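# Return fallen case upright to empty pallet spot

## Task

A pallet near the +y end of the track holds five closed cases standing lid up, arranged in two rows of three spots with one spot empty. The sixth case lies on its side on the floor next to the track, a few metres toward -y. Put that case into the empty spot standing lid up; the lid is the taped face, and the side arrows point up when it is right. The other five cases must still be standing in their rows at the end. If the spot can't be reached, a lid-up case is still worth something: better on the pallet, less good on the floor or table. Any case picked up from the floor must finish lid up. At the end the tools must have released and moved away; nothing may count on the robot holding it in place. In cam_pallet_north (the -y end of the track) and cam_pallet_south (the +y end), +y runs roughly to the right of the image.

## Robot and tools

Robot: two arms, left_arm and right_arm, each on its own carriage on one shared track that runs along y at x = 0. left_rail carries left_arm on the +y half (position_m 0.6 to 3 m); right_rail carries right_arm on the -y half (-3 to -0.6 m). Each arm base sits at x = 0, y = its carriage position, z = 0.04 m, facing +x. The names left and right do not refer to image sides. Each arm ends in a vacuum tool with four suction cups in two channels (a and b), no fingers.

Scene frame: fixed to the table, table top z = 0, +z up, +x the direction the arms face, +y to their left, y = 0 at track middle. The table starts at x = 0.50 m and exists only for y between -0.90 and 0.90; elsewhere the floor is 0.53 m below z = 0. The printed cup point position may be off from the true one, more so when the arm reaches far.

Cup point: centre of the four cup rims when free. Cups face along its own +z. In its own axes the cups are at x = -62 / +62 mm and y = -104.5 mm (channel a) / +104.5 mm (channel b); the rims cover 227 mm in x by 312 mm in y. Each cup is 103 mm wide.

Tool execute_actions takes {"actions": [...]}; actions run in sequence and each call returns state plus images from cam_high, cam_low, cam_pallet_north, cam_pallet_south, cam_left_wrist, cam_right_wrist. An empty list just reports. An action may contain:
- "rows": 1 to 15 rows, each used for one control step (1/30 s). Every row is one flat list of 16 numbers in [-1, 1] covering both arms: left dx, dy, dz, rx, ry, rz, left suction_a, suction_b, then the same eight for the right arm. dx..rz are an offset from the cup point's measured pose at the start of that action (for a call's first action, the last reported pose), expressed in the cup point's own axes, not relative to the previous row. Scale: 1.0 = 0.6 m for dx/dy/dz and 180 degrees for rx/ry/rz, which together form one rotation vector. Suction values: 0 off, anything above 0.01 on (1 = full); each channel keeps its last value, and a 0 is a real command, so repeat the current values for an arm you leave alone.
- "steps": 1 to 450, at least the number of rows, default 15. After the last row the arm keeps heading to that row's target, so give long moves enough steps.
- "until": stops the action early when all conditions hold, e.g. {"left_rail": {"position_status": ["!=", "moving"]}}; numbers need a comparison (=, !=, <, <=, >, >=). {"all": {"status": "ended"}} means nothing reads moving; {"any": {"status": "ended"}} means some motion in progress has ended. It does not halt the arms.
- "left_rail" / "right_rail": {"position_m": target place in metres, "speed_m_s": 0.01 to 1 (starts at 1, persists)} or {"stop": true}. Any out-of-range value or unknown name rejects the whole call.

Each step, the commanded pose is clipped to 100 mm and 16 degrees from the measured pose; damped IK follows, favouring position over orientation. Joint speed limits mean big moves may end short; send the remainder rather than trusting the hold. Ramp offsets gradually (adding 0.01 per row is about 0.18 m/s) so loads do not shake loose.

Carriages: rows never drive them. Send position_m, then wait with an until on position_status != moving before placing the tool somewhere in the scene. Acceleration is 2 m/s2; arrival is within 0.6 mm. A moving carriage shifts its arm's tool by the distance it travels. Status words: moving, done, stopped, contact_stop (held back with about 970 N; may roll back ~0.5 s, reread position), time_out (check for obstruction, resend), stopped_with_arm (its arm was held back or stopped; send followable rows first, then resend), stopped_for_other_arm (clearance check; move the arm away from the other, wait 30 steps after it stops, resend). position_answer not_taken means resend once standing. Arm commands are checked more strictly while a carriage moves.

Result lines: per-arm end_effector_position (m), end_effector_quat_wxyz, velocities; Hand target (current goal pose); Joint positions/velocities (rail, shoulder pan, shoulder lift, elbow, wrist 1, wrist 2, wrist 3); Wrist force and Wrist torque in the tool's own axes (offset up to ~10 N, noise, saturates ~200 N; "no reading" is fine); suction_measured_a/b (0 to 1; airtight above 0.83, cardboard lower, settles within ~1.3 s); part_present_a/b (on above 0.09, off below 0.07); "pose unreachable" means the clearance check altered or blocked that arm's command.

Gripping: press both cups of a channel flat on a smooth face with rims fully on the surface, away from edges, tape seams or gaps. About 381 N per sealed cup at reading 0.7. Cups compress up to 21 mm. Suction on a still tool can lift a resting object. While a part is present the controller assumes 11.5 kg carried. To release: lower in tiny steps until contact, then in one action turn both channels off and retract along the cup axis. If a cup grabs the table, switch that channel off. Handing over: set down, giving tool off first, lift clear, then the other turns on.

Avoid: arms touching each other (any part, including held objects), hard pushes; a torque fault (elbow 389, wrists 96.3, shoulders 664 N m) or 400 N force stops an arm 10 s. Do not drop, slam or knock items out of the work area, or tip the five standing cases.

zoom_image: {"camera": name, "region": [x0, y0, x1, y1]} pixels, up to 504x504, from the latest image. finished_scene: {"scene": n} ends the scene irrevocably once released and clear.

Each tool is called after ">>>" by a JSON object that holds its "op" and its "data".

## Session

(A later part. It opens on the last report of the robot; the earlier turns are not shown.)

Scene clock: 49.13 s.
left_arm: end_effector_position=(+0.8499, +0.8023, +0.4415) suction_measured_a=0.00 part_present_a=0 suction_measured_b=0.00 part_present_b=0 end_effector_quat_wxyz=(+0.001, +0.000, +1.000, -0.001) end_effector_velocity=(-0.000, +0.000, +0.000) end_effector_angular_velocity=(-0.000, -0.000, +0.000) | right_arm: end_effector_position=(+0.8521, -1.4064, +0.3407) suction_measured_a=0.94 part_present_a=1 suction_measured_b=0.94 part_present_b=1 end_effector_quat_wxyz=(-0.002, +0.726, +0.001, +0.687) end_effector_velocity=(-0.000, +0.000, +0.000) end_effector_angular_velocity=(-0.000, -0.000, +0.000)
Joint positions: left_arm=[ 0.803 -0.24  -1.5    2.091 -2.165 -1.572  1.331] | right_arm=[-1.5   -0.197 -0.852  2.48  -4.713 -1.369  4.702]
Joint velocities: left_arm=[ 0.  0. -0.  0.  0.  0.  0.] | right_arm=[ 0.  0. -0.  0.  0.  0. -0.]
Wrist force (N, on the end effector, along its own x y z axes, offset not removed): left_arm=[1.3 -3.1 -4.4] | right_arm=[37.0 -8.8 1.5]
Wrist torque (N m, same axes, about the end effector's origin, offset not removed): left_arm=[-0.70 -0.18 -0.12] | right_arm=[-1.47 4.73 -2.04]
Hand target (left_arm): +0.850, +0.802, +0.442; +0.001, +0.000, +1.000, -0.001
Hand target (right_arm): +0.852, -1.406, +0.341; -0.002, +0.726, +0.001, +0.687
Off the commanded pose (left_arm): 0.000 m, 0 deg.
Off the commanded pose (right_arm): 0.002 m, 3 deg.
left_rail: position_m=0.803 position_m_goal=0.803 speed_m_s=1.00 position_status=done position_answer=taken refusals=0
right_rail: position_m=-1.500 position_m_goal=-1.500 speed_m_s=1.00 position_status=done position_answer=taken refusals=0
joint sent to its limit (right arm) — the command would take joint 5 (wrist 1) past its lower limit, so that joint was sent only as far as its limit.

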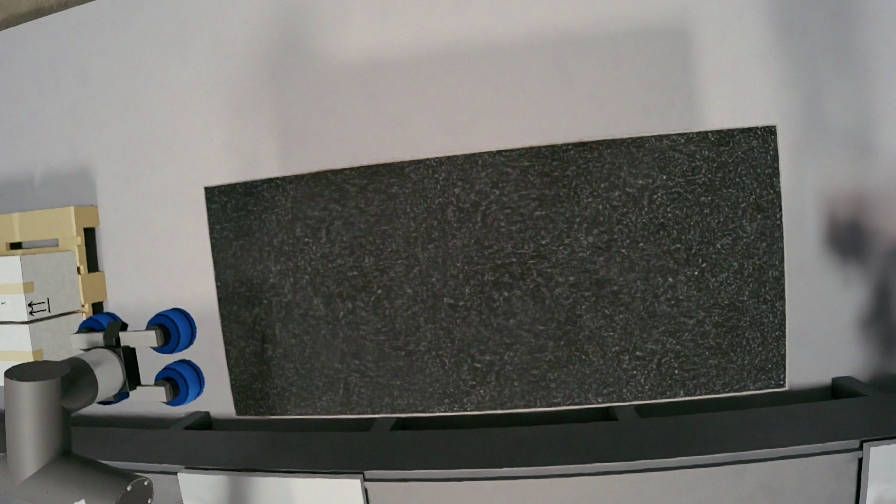

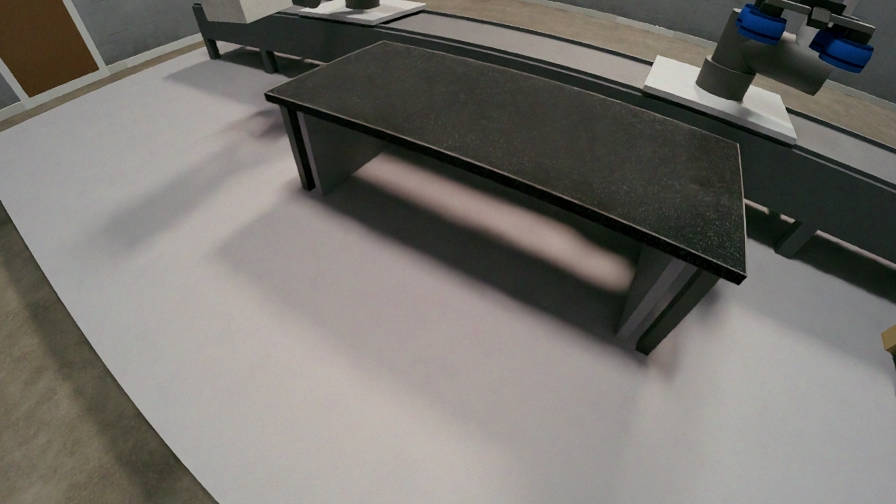

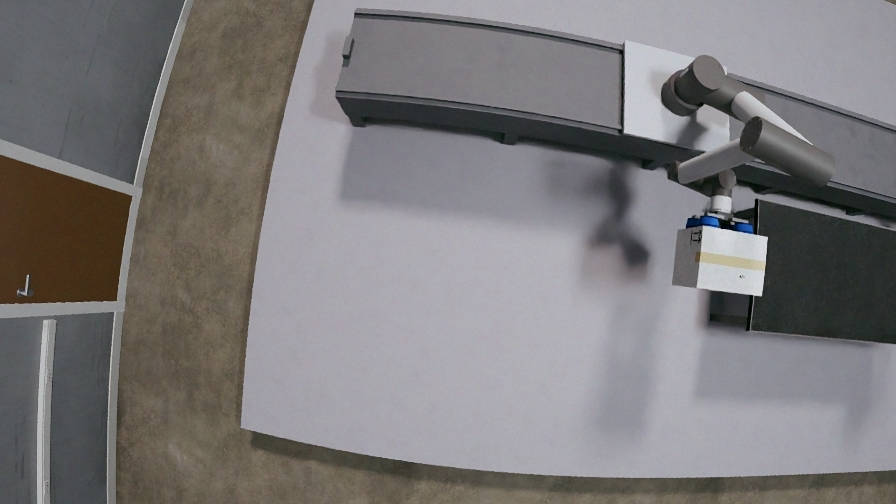

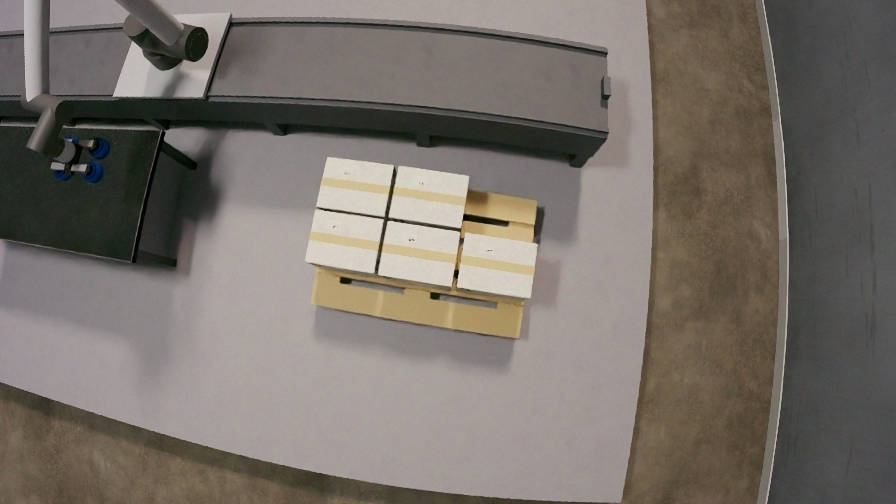

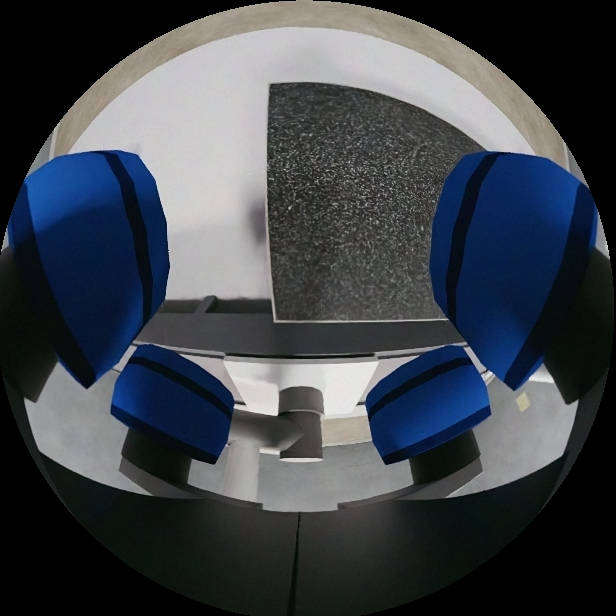

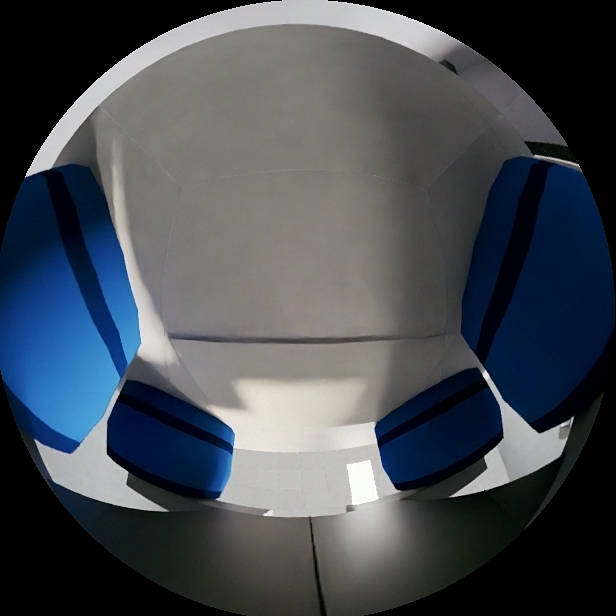

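>>> {"op": "execute_actions", "data": {"actions": [{"left_rail":{"position_m":1.8},"steps":45},{"right_rail":{"position_m":-0.6,"speed_m_s":0.5},"steps":200,"until":{"right_rail":{"position_status":["!=","moving"]}}},{"rows":[[0,0,0,0,0,0,0,0,-0.02,-0.1,0,0,0,0,1,1],[0,0,0,0,0,0,0,0,-0.05,-0.3,0,0,0,0,1,1],[0,0,0,0,0,0,0,0,-0.1,-0.55,-0.03,0,-0.012,0,1,1],[0,0,0,0,0,0,0,0,-0.15,-0.81,-0.05,0,-0.012,0,1,1]],"steps":90}]}}

Scene clock: 61.60 s.
left_arm: end_effector_position=(+0.8499, +1.7992, +0.4415) suction_measured_a=0.00 part_present_a=0 suction_measured_b=0.00 part_present_b=0 end_effector_quat_wxyz=(+0.001, +0.000, +1.000, -0.001) end_effector_velocity=(+0.000, -0.000, -0.000) end_effector_angular_velocity=(-0.000, +0.000, -0.000) | right_arm: end_effector_position=(+0.8146, -0.0205, +0.2529) suction_measured_a=0.94 part_present_a=1 suction_measured_b=0.94 part_present_b=1 end_effector_quat_wxyz=(-0.002, +0.739, +0.001, +0.673) end_effector_velocity=(-0.000, +0.000, -0.000) end_effector_angular_velocity=(-0.000, +0.000, +0.000)
Joint positions: left_arm=[ 1.8   -0.24  -1.5    2.091 -2.165 -1.572  1.331] | right_arm=[-0.6    0.571 -0.72   2.166 -4.478 -2.134  4.773]
Joint velocities: left_arm=[ 0. -0.  0. -0. -0. -0. -0.] | right_arm=[ 0.  0.  0.  0. -0.  0.  0.]
Wrist force (N, on the end effector, along its own x y z axes, offset not removed): left_arm=[1.5 -0.2 -1.1] | right_arm=[35.9 -5.6 -6.8]
Wrist torque (N m, same axes, about the end effector's origin, offset not removed): left_arm=[-0.34 -0.25 -0.11] | right_arm=[-1.01 4.77 -2.15]
Hand target (left_arm): +0.850, +1.799, +0.442; +0.001, +0.000, +1.000, -0.001
Hand target (right_arm): +0.815, -0.021, +0.253; -0.002, +0.739, +0.001, +0.673
Off the commanded pose (left_arm): 0.000 m, 0 deg.
Off the commanded pose (right_arm): 0.000 m, 0 deg.
left_rail: position_m=1.800 position_m_goal=1.800 speed_m_s=1.00 position_status=done position_answer=taken refusals=0
right_rail: position_m=-0.600 position_m_goal=-0.600 speed_m_s=0.50 position_status=done position_answer=taken refusals=0

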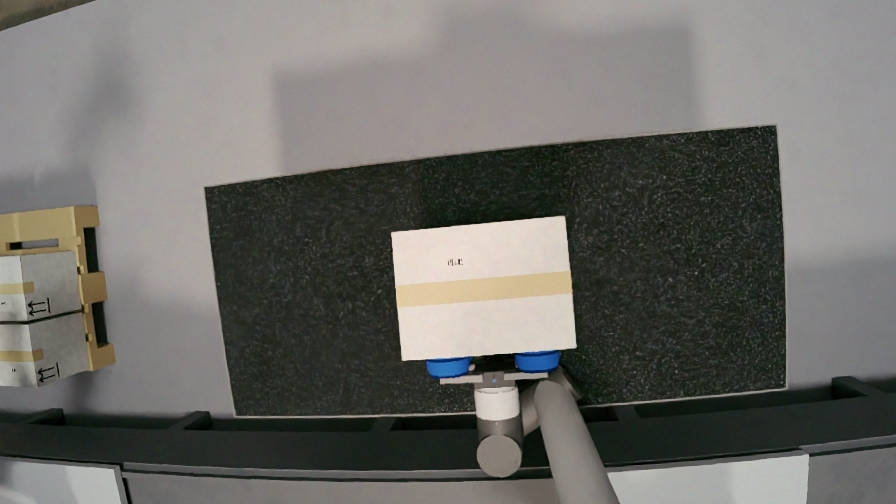

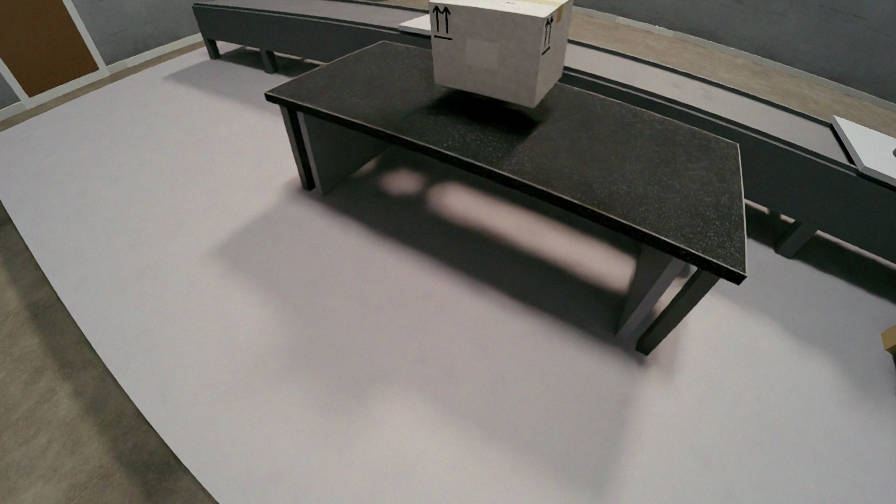

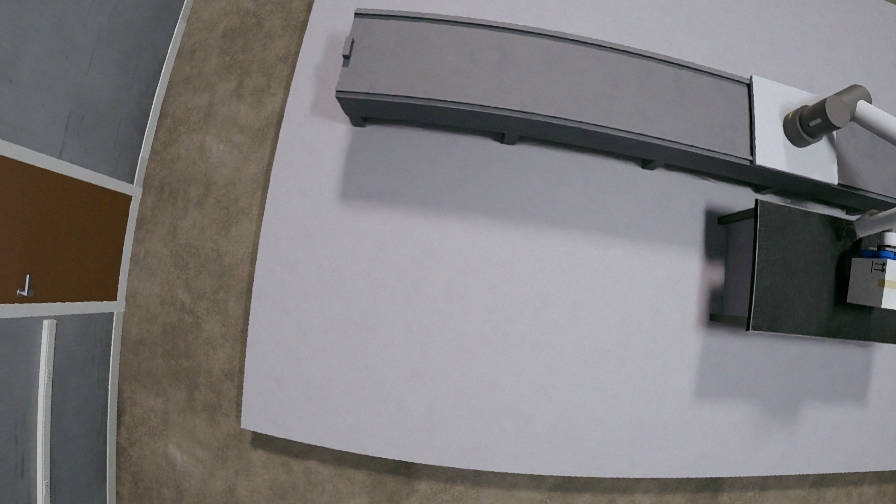

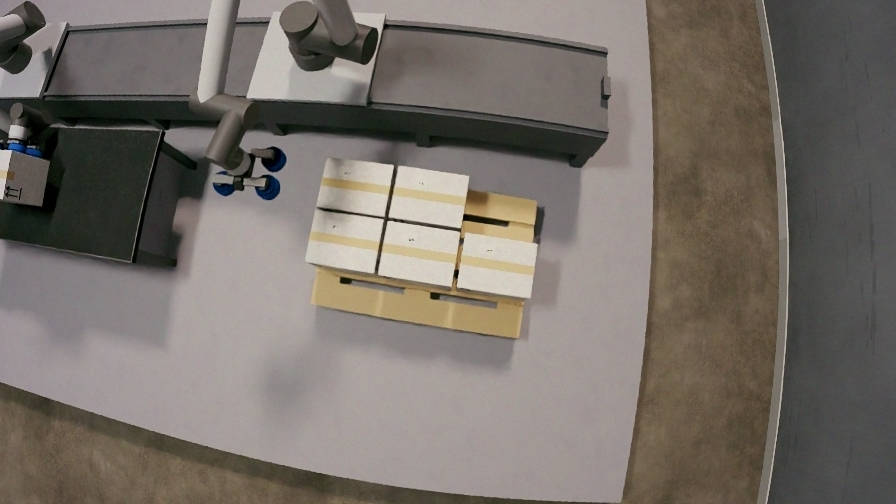

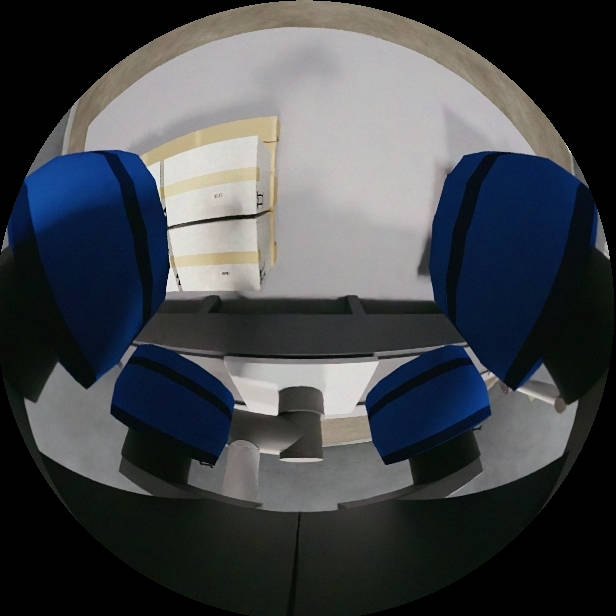

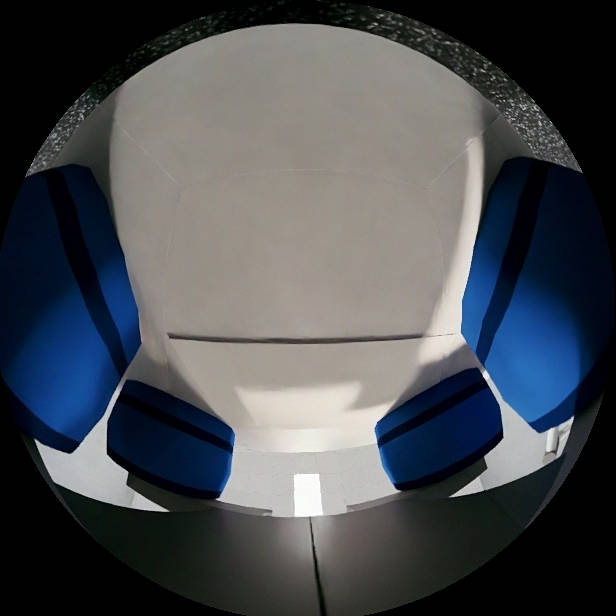

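>>> {"op": "execute_actions", "data": {"actions": [{"rows":[[0,0,0,0,0,0,0,0,-0.02,0,0,0,0,0,1,1],[0,0,0,0,0,0,0,0,-0.04,0,0,0,0,0,1,1],[0,0,0,0,0,0,0,0,-0.055,0,0,0,0,0,1,1]],"steps":35}]}}

Scene clock: 66.60 s.
left_arm: end_effector_position=(+0.8499, +1.7992, +0.4415) suction_measured_a=0.00 part_present_a=0 suction_measured_b=0.00 part_present_b=0 end_effector_quat_wxyz=(+0.001, +0.000, +1.000, -0.001) end_effector_velocity=(+0.000, -0.000, -0.000) end_effector_angular_velocity=(+0.000, +0.000, -0.000) | right_arm: end_effector_position=(+0.8115, -0.0205, +0.2200) suction_measured_a=0.94 part_present_a=1 suction_measured_b=0.94 part_present_b=1 end_effector_quat_wxyz=(-0.002, +0.739, +0.001, +0.673) end_effector_velocity=(-0.000, +0.000, -0.000) end_effector_angular_velocity=(-0.000, +0.000, +0.000)
Joint positions: left_arm=[ 1.8   -0.24  -1.5    2.091 -2.165 -1.572  1.331] | right_arm=[-0.6    0.574 -0.674  2.158 -4.515 -2.137  4.774]
Joint velocities: left_arm=[ 0. -0.  0. -0.  0. -0. -0.] | right_arm=[ 0.  0.  0. -0. -0. -0. -0.]
Wrist force (N, on the end effector, along its own x y z axes, offset not removed): left_arm=[3.2 -1.8 -4.0] | right_arm=[35.4 -6.5 -7.9]
Wrist torque (N m, same axes, about the end effector's origin, offset not removed): left_arm=[-0.57 -0.42 -0.09] | right_arm=[-1.17 4.89 -2.34]
Hand target (left_arm): +0.850, +1.799, +0.442; +0.001, +0.000, +1.000, -0.001
Hand target (right_arm): +0.811, -0.020, +0.220; -0.002, +0.739, +0.001, +0.673
Off the commanded pose (left_arm): 0.000 m, 0 deg.
Off the commanded pose (right_arm): 0.000 m, 0 deg.
left_rail: position_m=1.800 position_m_goal=1.800 speed_m_s=1.00 position_status=done position_answer=taken refusals=0
right_rail: position_m=-0.600 position_m_goal=-0.600 speed_m_s=0.50 position_status=done position_answer=taken refusals=0

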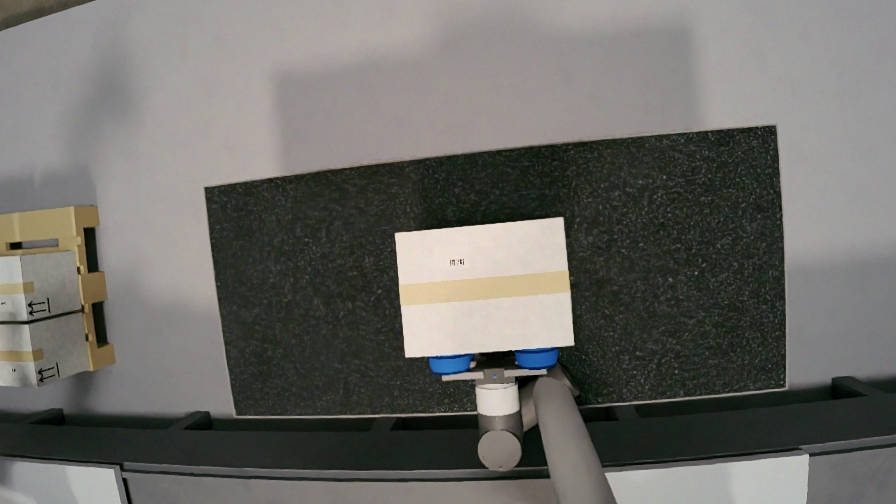

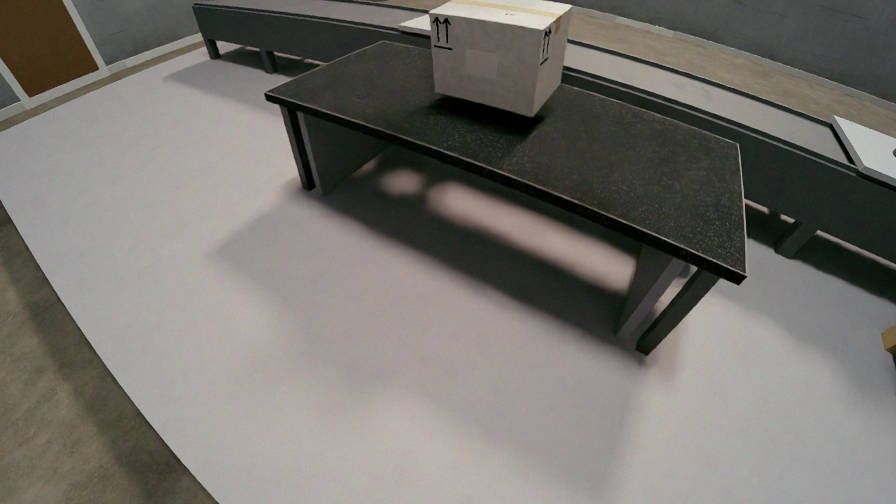

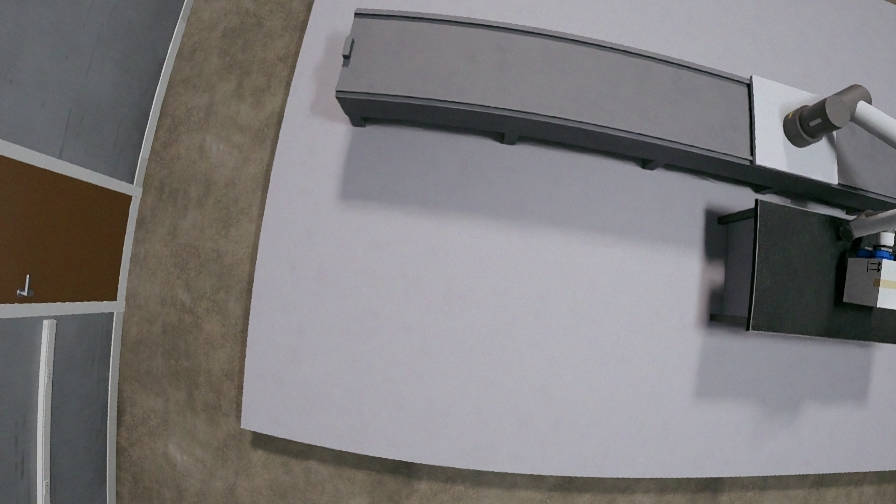

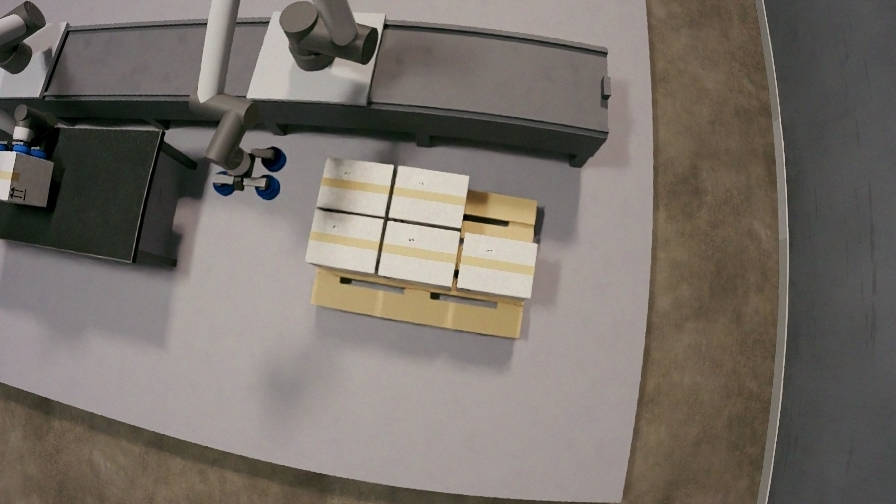

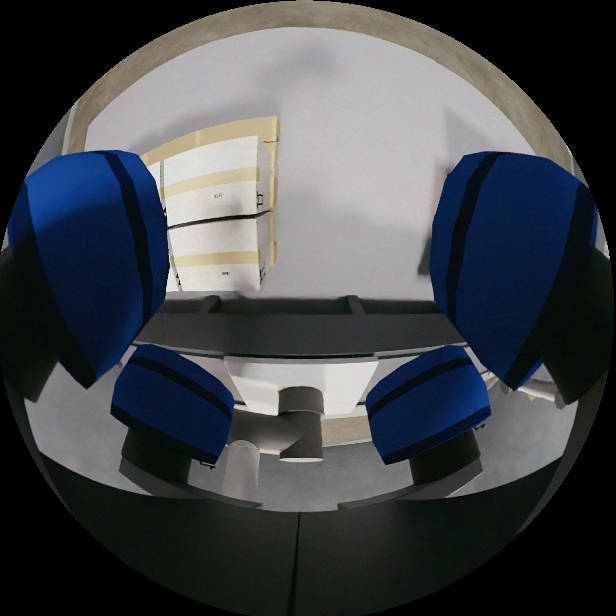

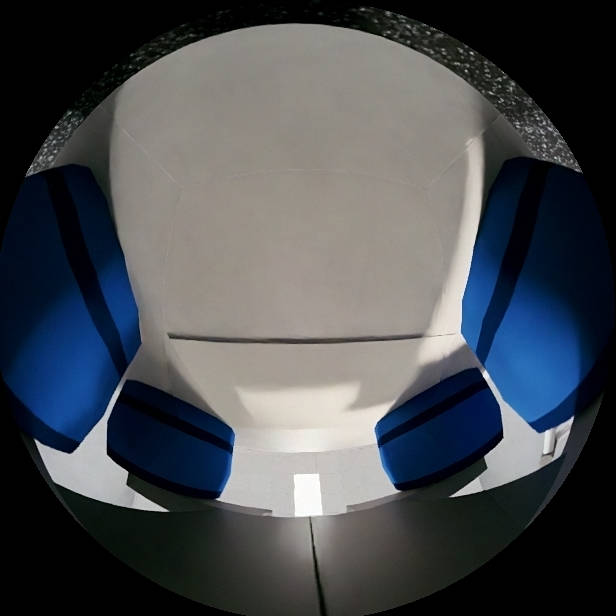

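>>> {"op": "execute_actions", "data": {"actions": [{"rows":[[0,0,0,0,0,0,0,0,-0.01,0,0,0,-0.015,0,1,1],[0,0,0,0,0,0,0,0,-0.03,0,0,0,-0.03,0,1,1]],"steps":35},{"rows":[[0,0,0,0,0,0,0,0,0,0,-0.03,0,0,0,0,0]],"steps":12},{"rows":[[0,0,0,0,0,0,0,0,0.05,0,-0.15,0,0,0,0,0]],"steps":30},{"right_rail":{"position_m":-2.0,"speed_m_s":1},"steps":75},{"left_rail":{"position_m":0.6},"rows":[[-0.17,-1.03,0.1,0,0,0,0,0,0,0,0,0,0,0,0,0]],"steps":110}]}}

action 4: "rows": every number must lie in [-1, 1]

>>> {"op": "execute_actions", "data": {"actions": [{"rows":[[0,0,0,0,0,0,0,0,-0.01,0,0,0,-0.015,0,1,1],[0,0,0,0,0,0,0,0,-0.03,0,0,0,-0.03,0,1,1]],"steps":35},{"rows":[[0,0,0,0,0,0,0,0,0,0,-0.03,0,0,0,0,0]],"steps":12},{"rows":[[0,0,0,0,0,0,0,0,0.05,0,-0.15,0,0,0,0,0]],"steps":30},{"right_rail":{"position_m":-2.0,"speed_m_s":1},"steps":75},{"left_rail":{"position_m":0.6},"rows":[[-0.17,-1,0.1,0,0,0,0,0,0,0,0,0,0,0,0,0]],"steps":110}]}}

Scene clock: 84.87 s.
left_arm: end_effector_position=(+0.9514, -0.0011, +0.3819) suction_measured_a=0.00 part_present_a=0 suction_measured_b=0.00 part_present_b=0 end_effector_quat_wxyz=(+0.000, +0.000, +1.000, -0.001) end_effector_velocity=(-0.000, -0.000, -0.000) end_effector_angular_velocity=(+0.000, +0.000, -0.000) | right_arm: end_effector_position=(+0.7102, -1.4214, +0.2512) suction_measured_a=0.00 part_present_a=0 suction_measured_b=0.00 part_present_b=0 end_effector_quat_wxyz=(-0.002, +0.770, +0.001, +0.638) end_effector_velocity=(+0.000, -0.000, -0.000) end_effector_angular_velocity=(+0.000, +0.000, +0.000)
Joint positions: left_arm=[ 0.6   -0.743 -1.168  1.748 -2.153 -1.572  0.828] | right_arm=[-2.     0.65  -0.773  2.295 -4.43  -2.203  4.854]
Joint velocities: left_arm=[ 0. -0.  0. -0. -0. -0. -0.] | right_arm=[ 0. -0.  0. -0. -0.  0.  0.]
Wrist force (N, on the end effector, along its own x y z axes, offset not removed): left_arm=[3.5 1.2 -0.1] | right_arm=[-5.5 -4.6 3.6]
Wrist torque (N m, same axes, about the end effector's origin, offset not removed): left_arm=[-0.16 -0.53 -0.06] | right_arm=[-0.60 0.46 0.01]
Hand target (left_arm): +0.951, -0.001, +0.382; +0.000, +0.000, +1.000, -0.001
Hand target (right_arm): +0.710, -1.421, +0.251; -0.002, +0.770, +0.001, +0.638
Off the commanded pose (left_arm): 0.001 m, 0 deg.
Off the commanded pose (right_arm): 0.000 m, 0 deg.
left_rail: position_m=0.600 position_m_goal=0.600 speed_m_s=1.00 position_status=done position_answer=taken refusals=0
right_rail: position_m=-2.000 position_m_goal=-2.000 speed_m_s=1.00 position_status=done position_answer=taken refusals=0

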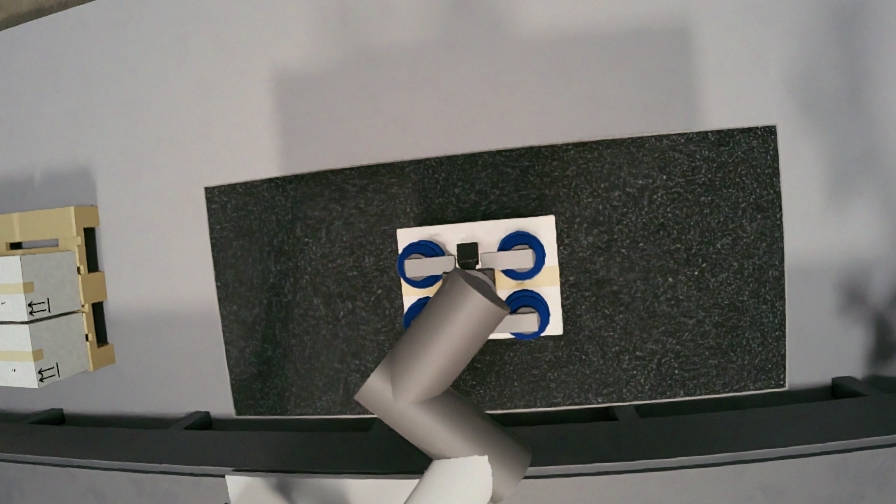

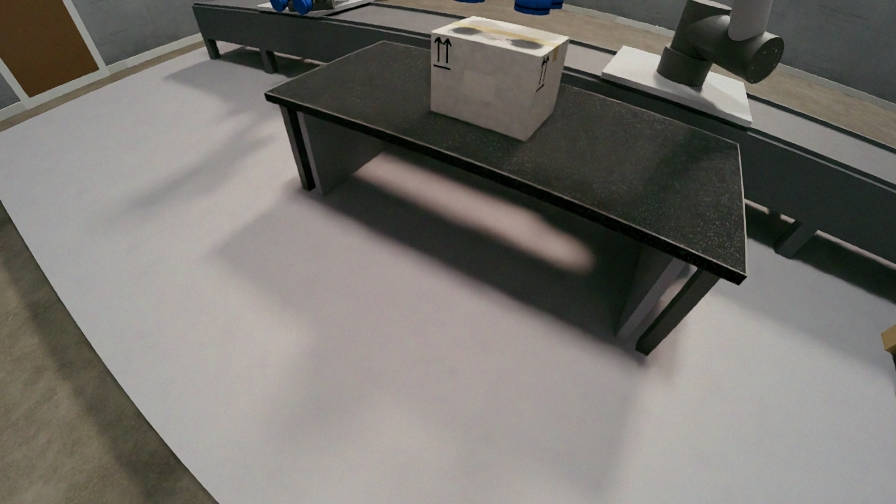

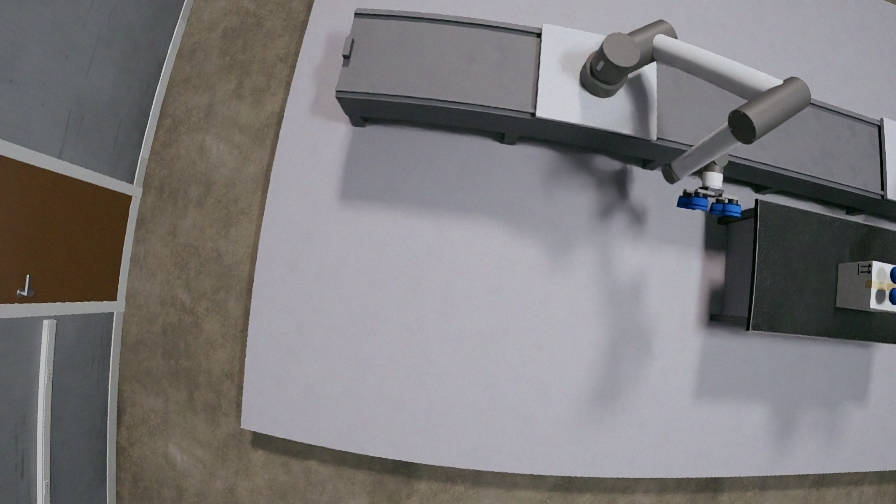

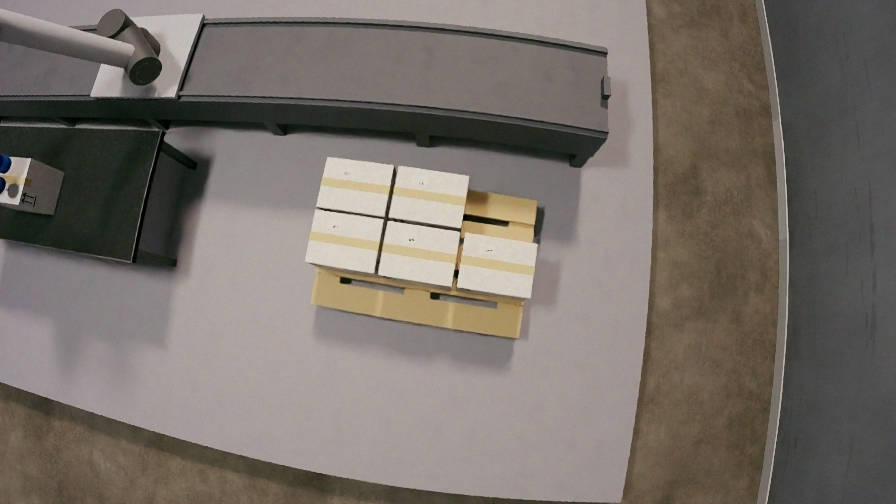

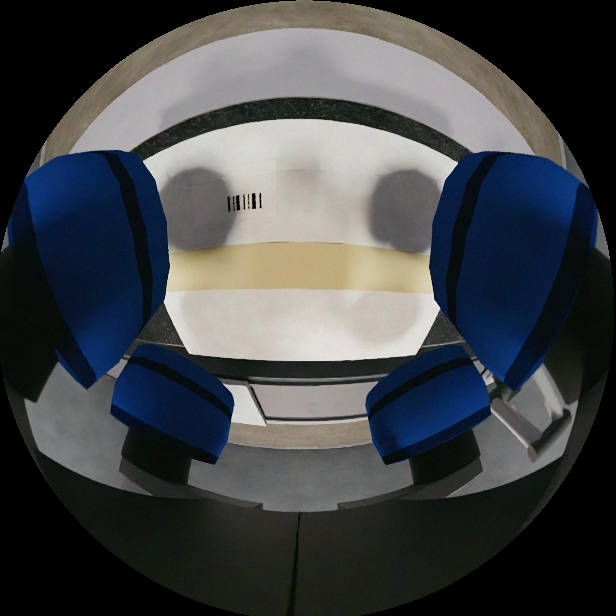

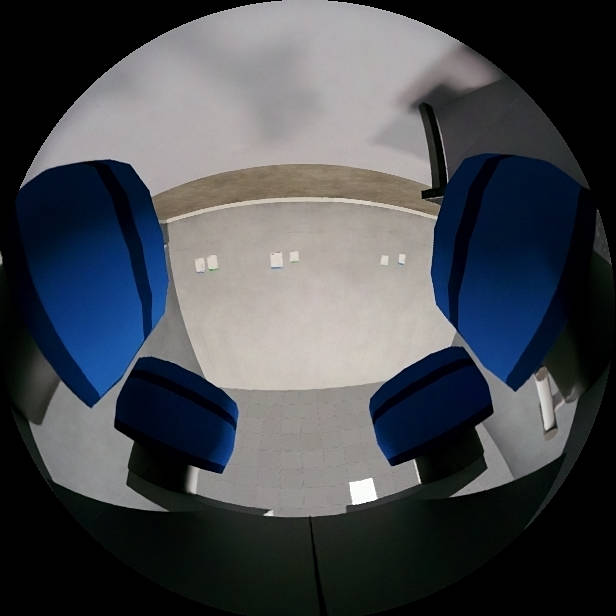

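>>> {"op": "execute_actions", "data": {"actions": [{"rows":[[0,-0.025,0.1,0,0,0,1,1,0,0,0,0,0,0,0,0]],"steps":25},{"rows":[[0,0,0.04,0,0,0,1,1,0,0,0,0,0,0,0,0]],"steps":20},{"rows":[[0,0,0.03,0,0,0,1,1,0,0,0,0,0,0,0,0]],"steps":45}]}}

Scene clock: 92.77 s.
left_arm: end_effector_position=(+0.9515, -0.0162, +0.2801) suction_measured_a=0.95 part_present_a=1 suction_measured_b=0.95 part_present_b=1 end_effector_quat_wxyz=(+0.000, +0.000, +1.000, -0.001) end_effector_velocity=(+0.000, -0.000, -0.000) end_effector_angular_velocity=(+0.000, +0.000, -0.000) | right_arm: end_effector_position=(+0.7102, -1.4214, +0.2512) suction_measured_a=0.00 part_present_a=0 suction_measured_b=0.00 part_present_b=0 end_effector_quat_wxyz=(-0.002, +0.770, +0.001, +0.638) end_effector_velocity=(+0.000, -0.000, -0.000) end_effector_angular_velocity=(-0.000, -0.000, -0.000)
Joint positions: left_arm=[ 0.6   -0.753 -1.088  1.792 -2.276 -1.572  0.818] | right_arm=[-2.     0.65  -0.773  2.295 -4.43  -2.203  4.854]
Joint velocities: left_arm=[ 0. -0.  0. -0. -0. -0.  0.] | right_arm=[ 0. -0.  0. -0. -0. -0. -0.]
Wrist force (N, on the end effector, along its own x y z axes, offset not removed): left_arm=[4.2 -0.7 -38.1] | right_arm=[-3.0 -6.9 0.3]
Wrist torque (N m, same axes, about the end effector's origin, offset not removed): left_arm=[1.87 -1.17 -0.10] | right_arm=[-1.03 -0.03 -0.31]
Hand target (left_arm): +0.951, -0.016, +0.280; +0.000, +0.000, +1.000, -0.001
Hand target (right_arm): +0.710, -1.421, +0.251; -0.002, +0.770, +0.001, +0.638
Off the commanded pose (left_arm): 0.000 m, 0 deg.
Off the commanded pose (right_arm): 0.000 m, 0 deg.
left_rail: position_m=0.600 position_m_goal=0.600 speed_m_s=1.00 position_status=done position_answer=taken refusals=0
right_rail: position_m=-2.000 position_m_goal=-2.000 speed_m_s=1.00 position_status=done position_answer=taken refusals=0

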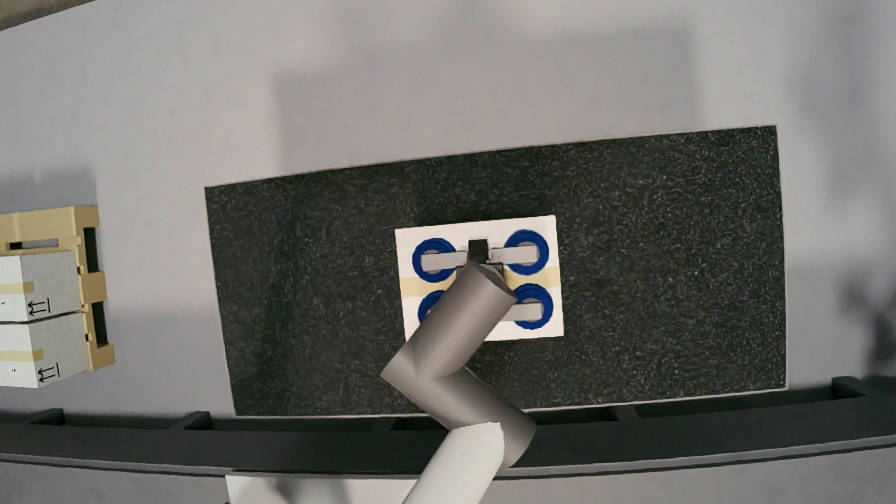

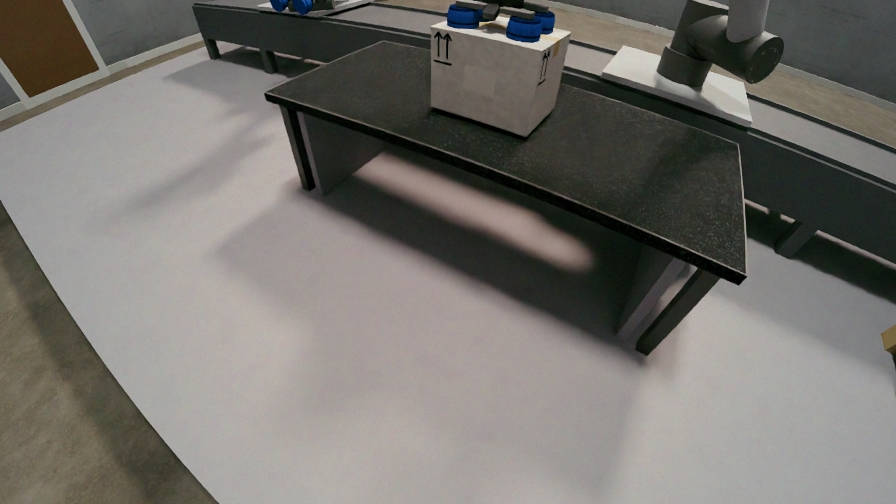

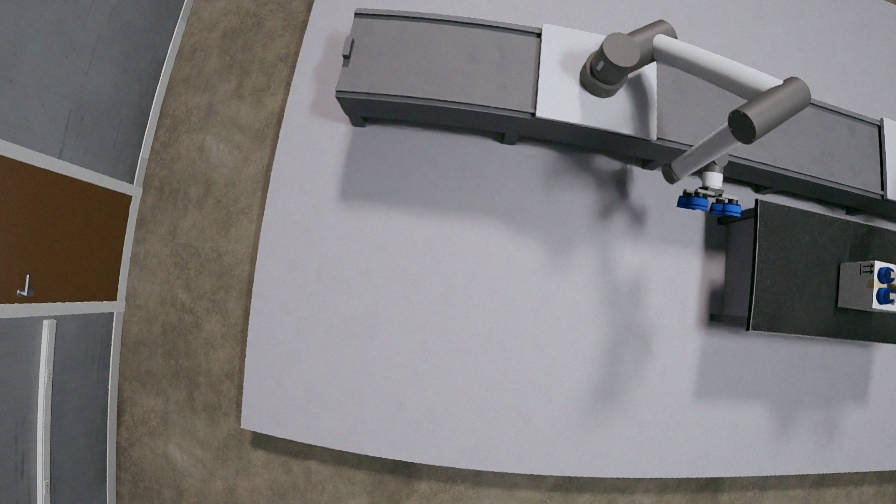

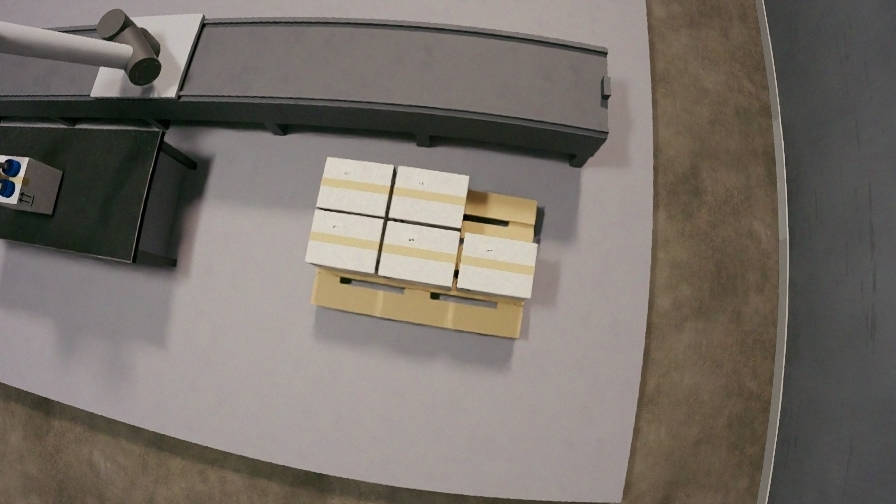

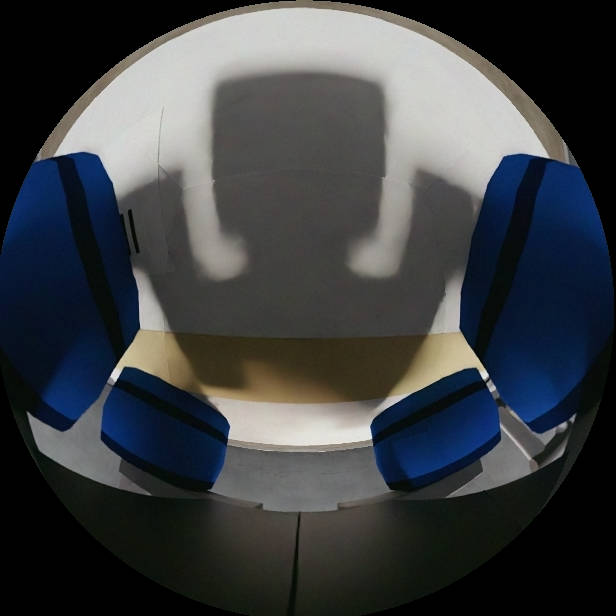

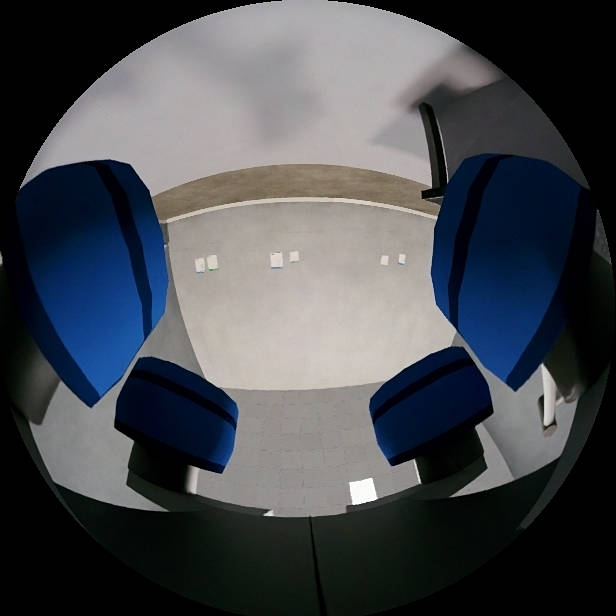

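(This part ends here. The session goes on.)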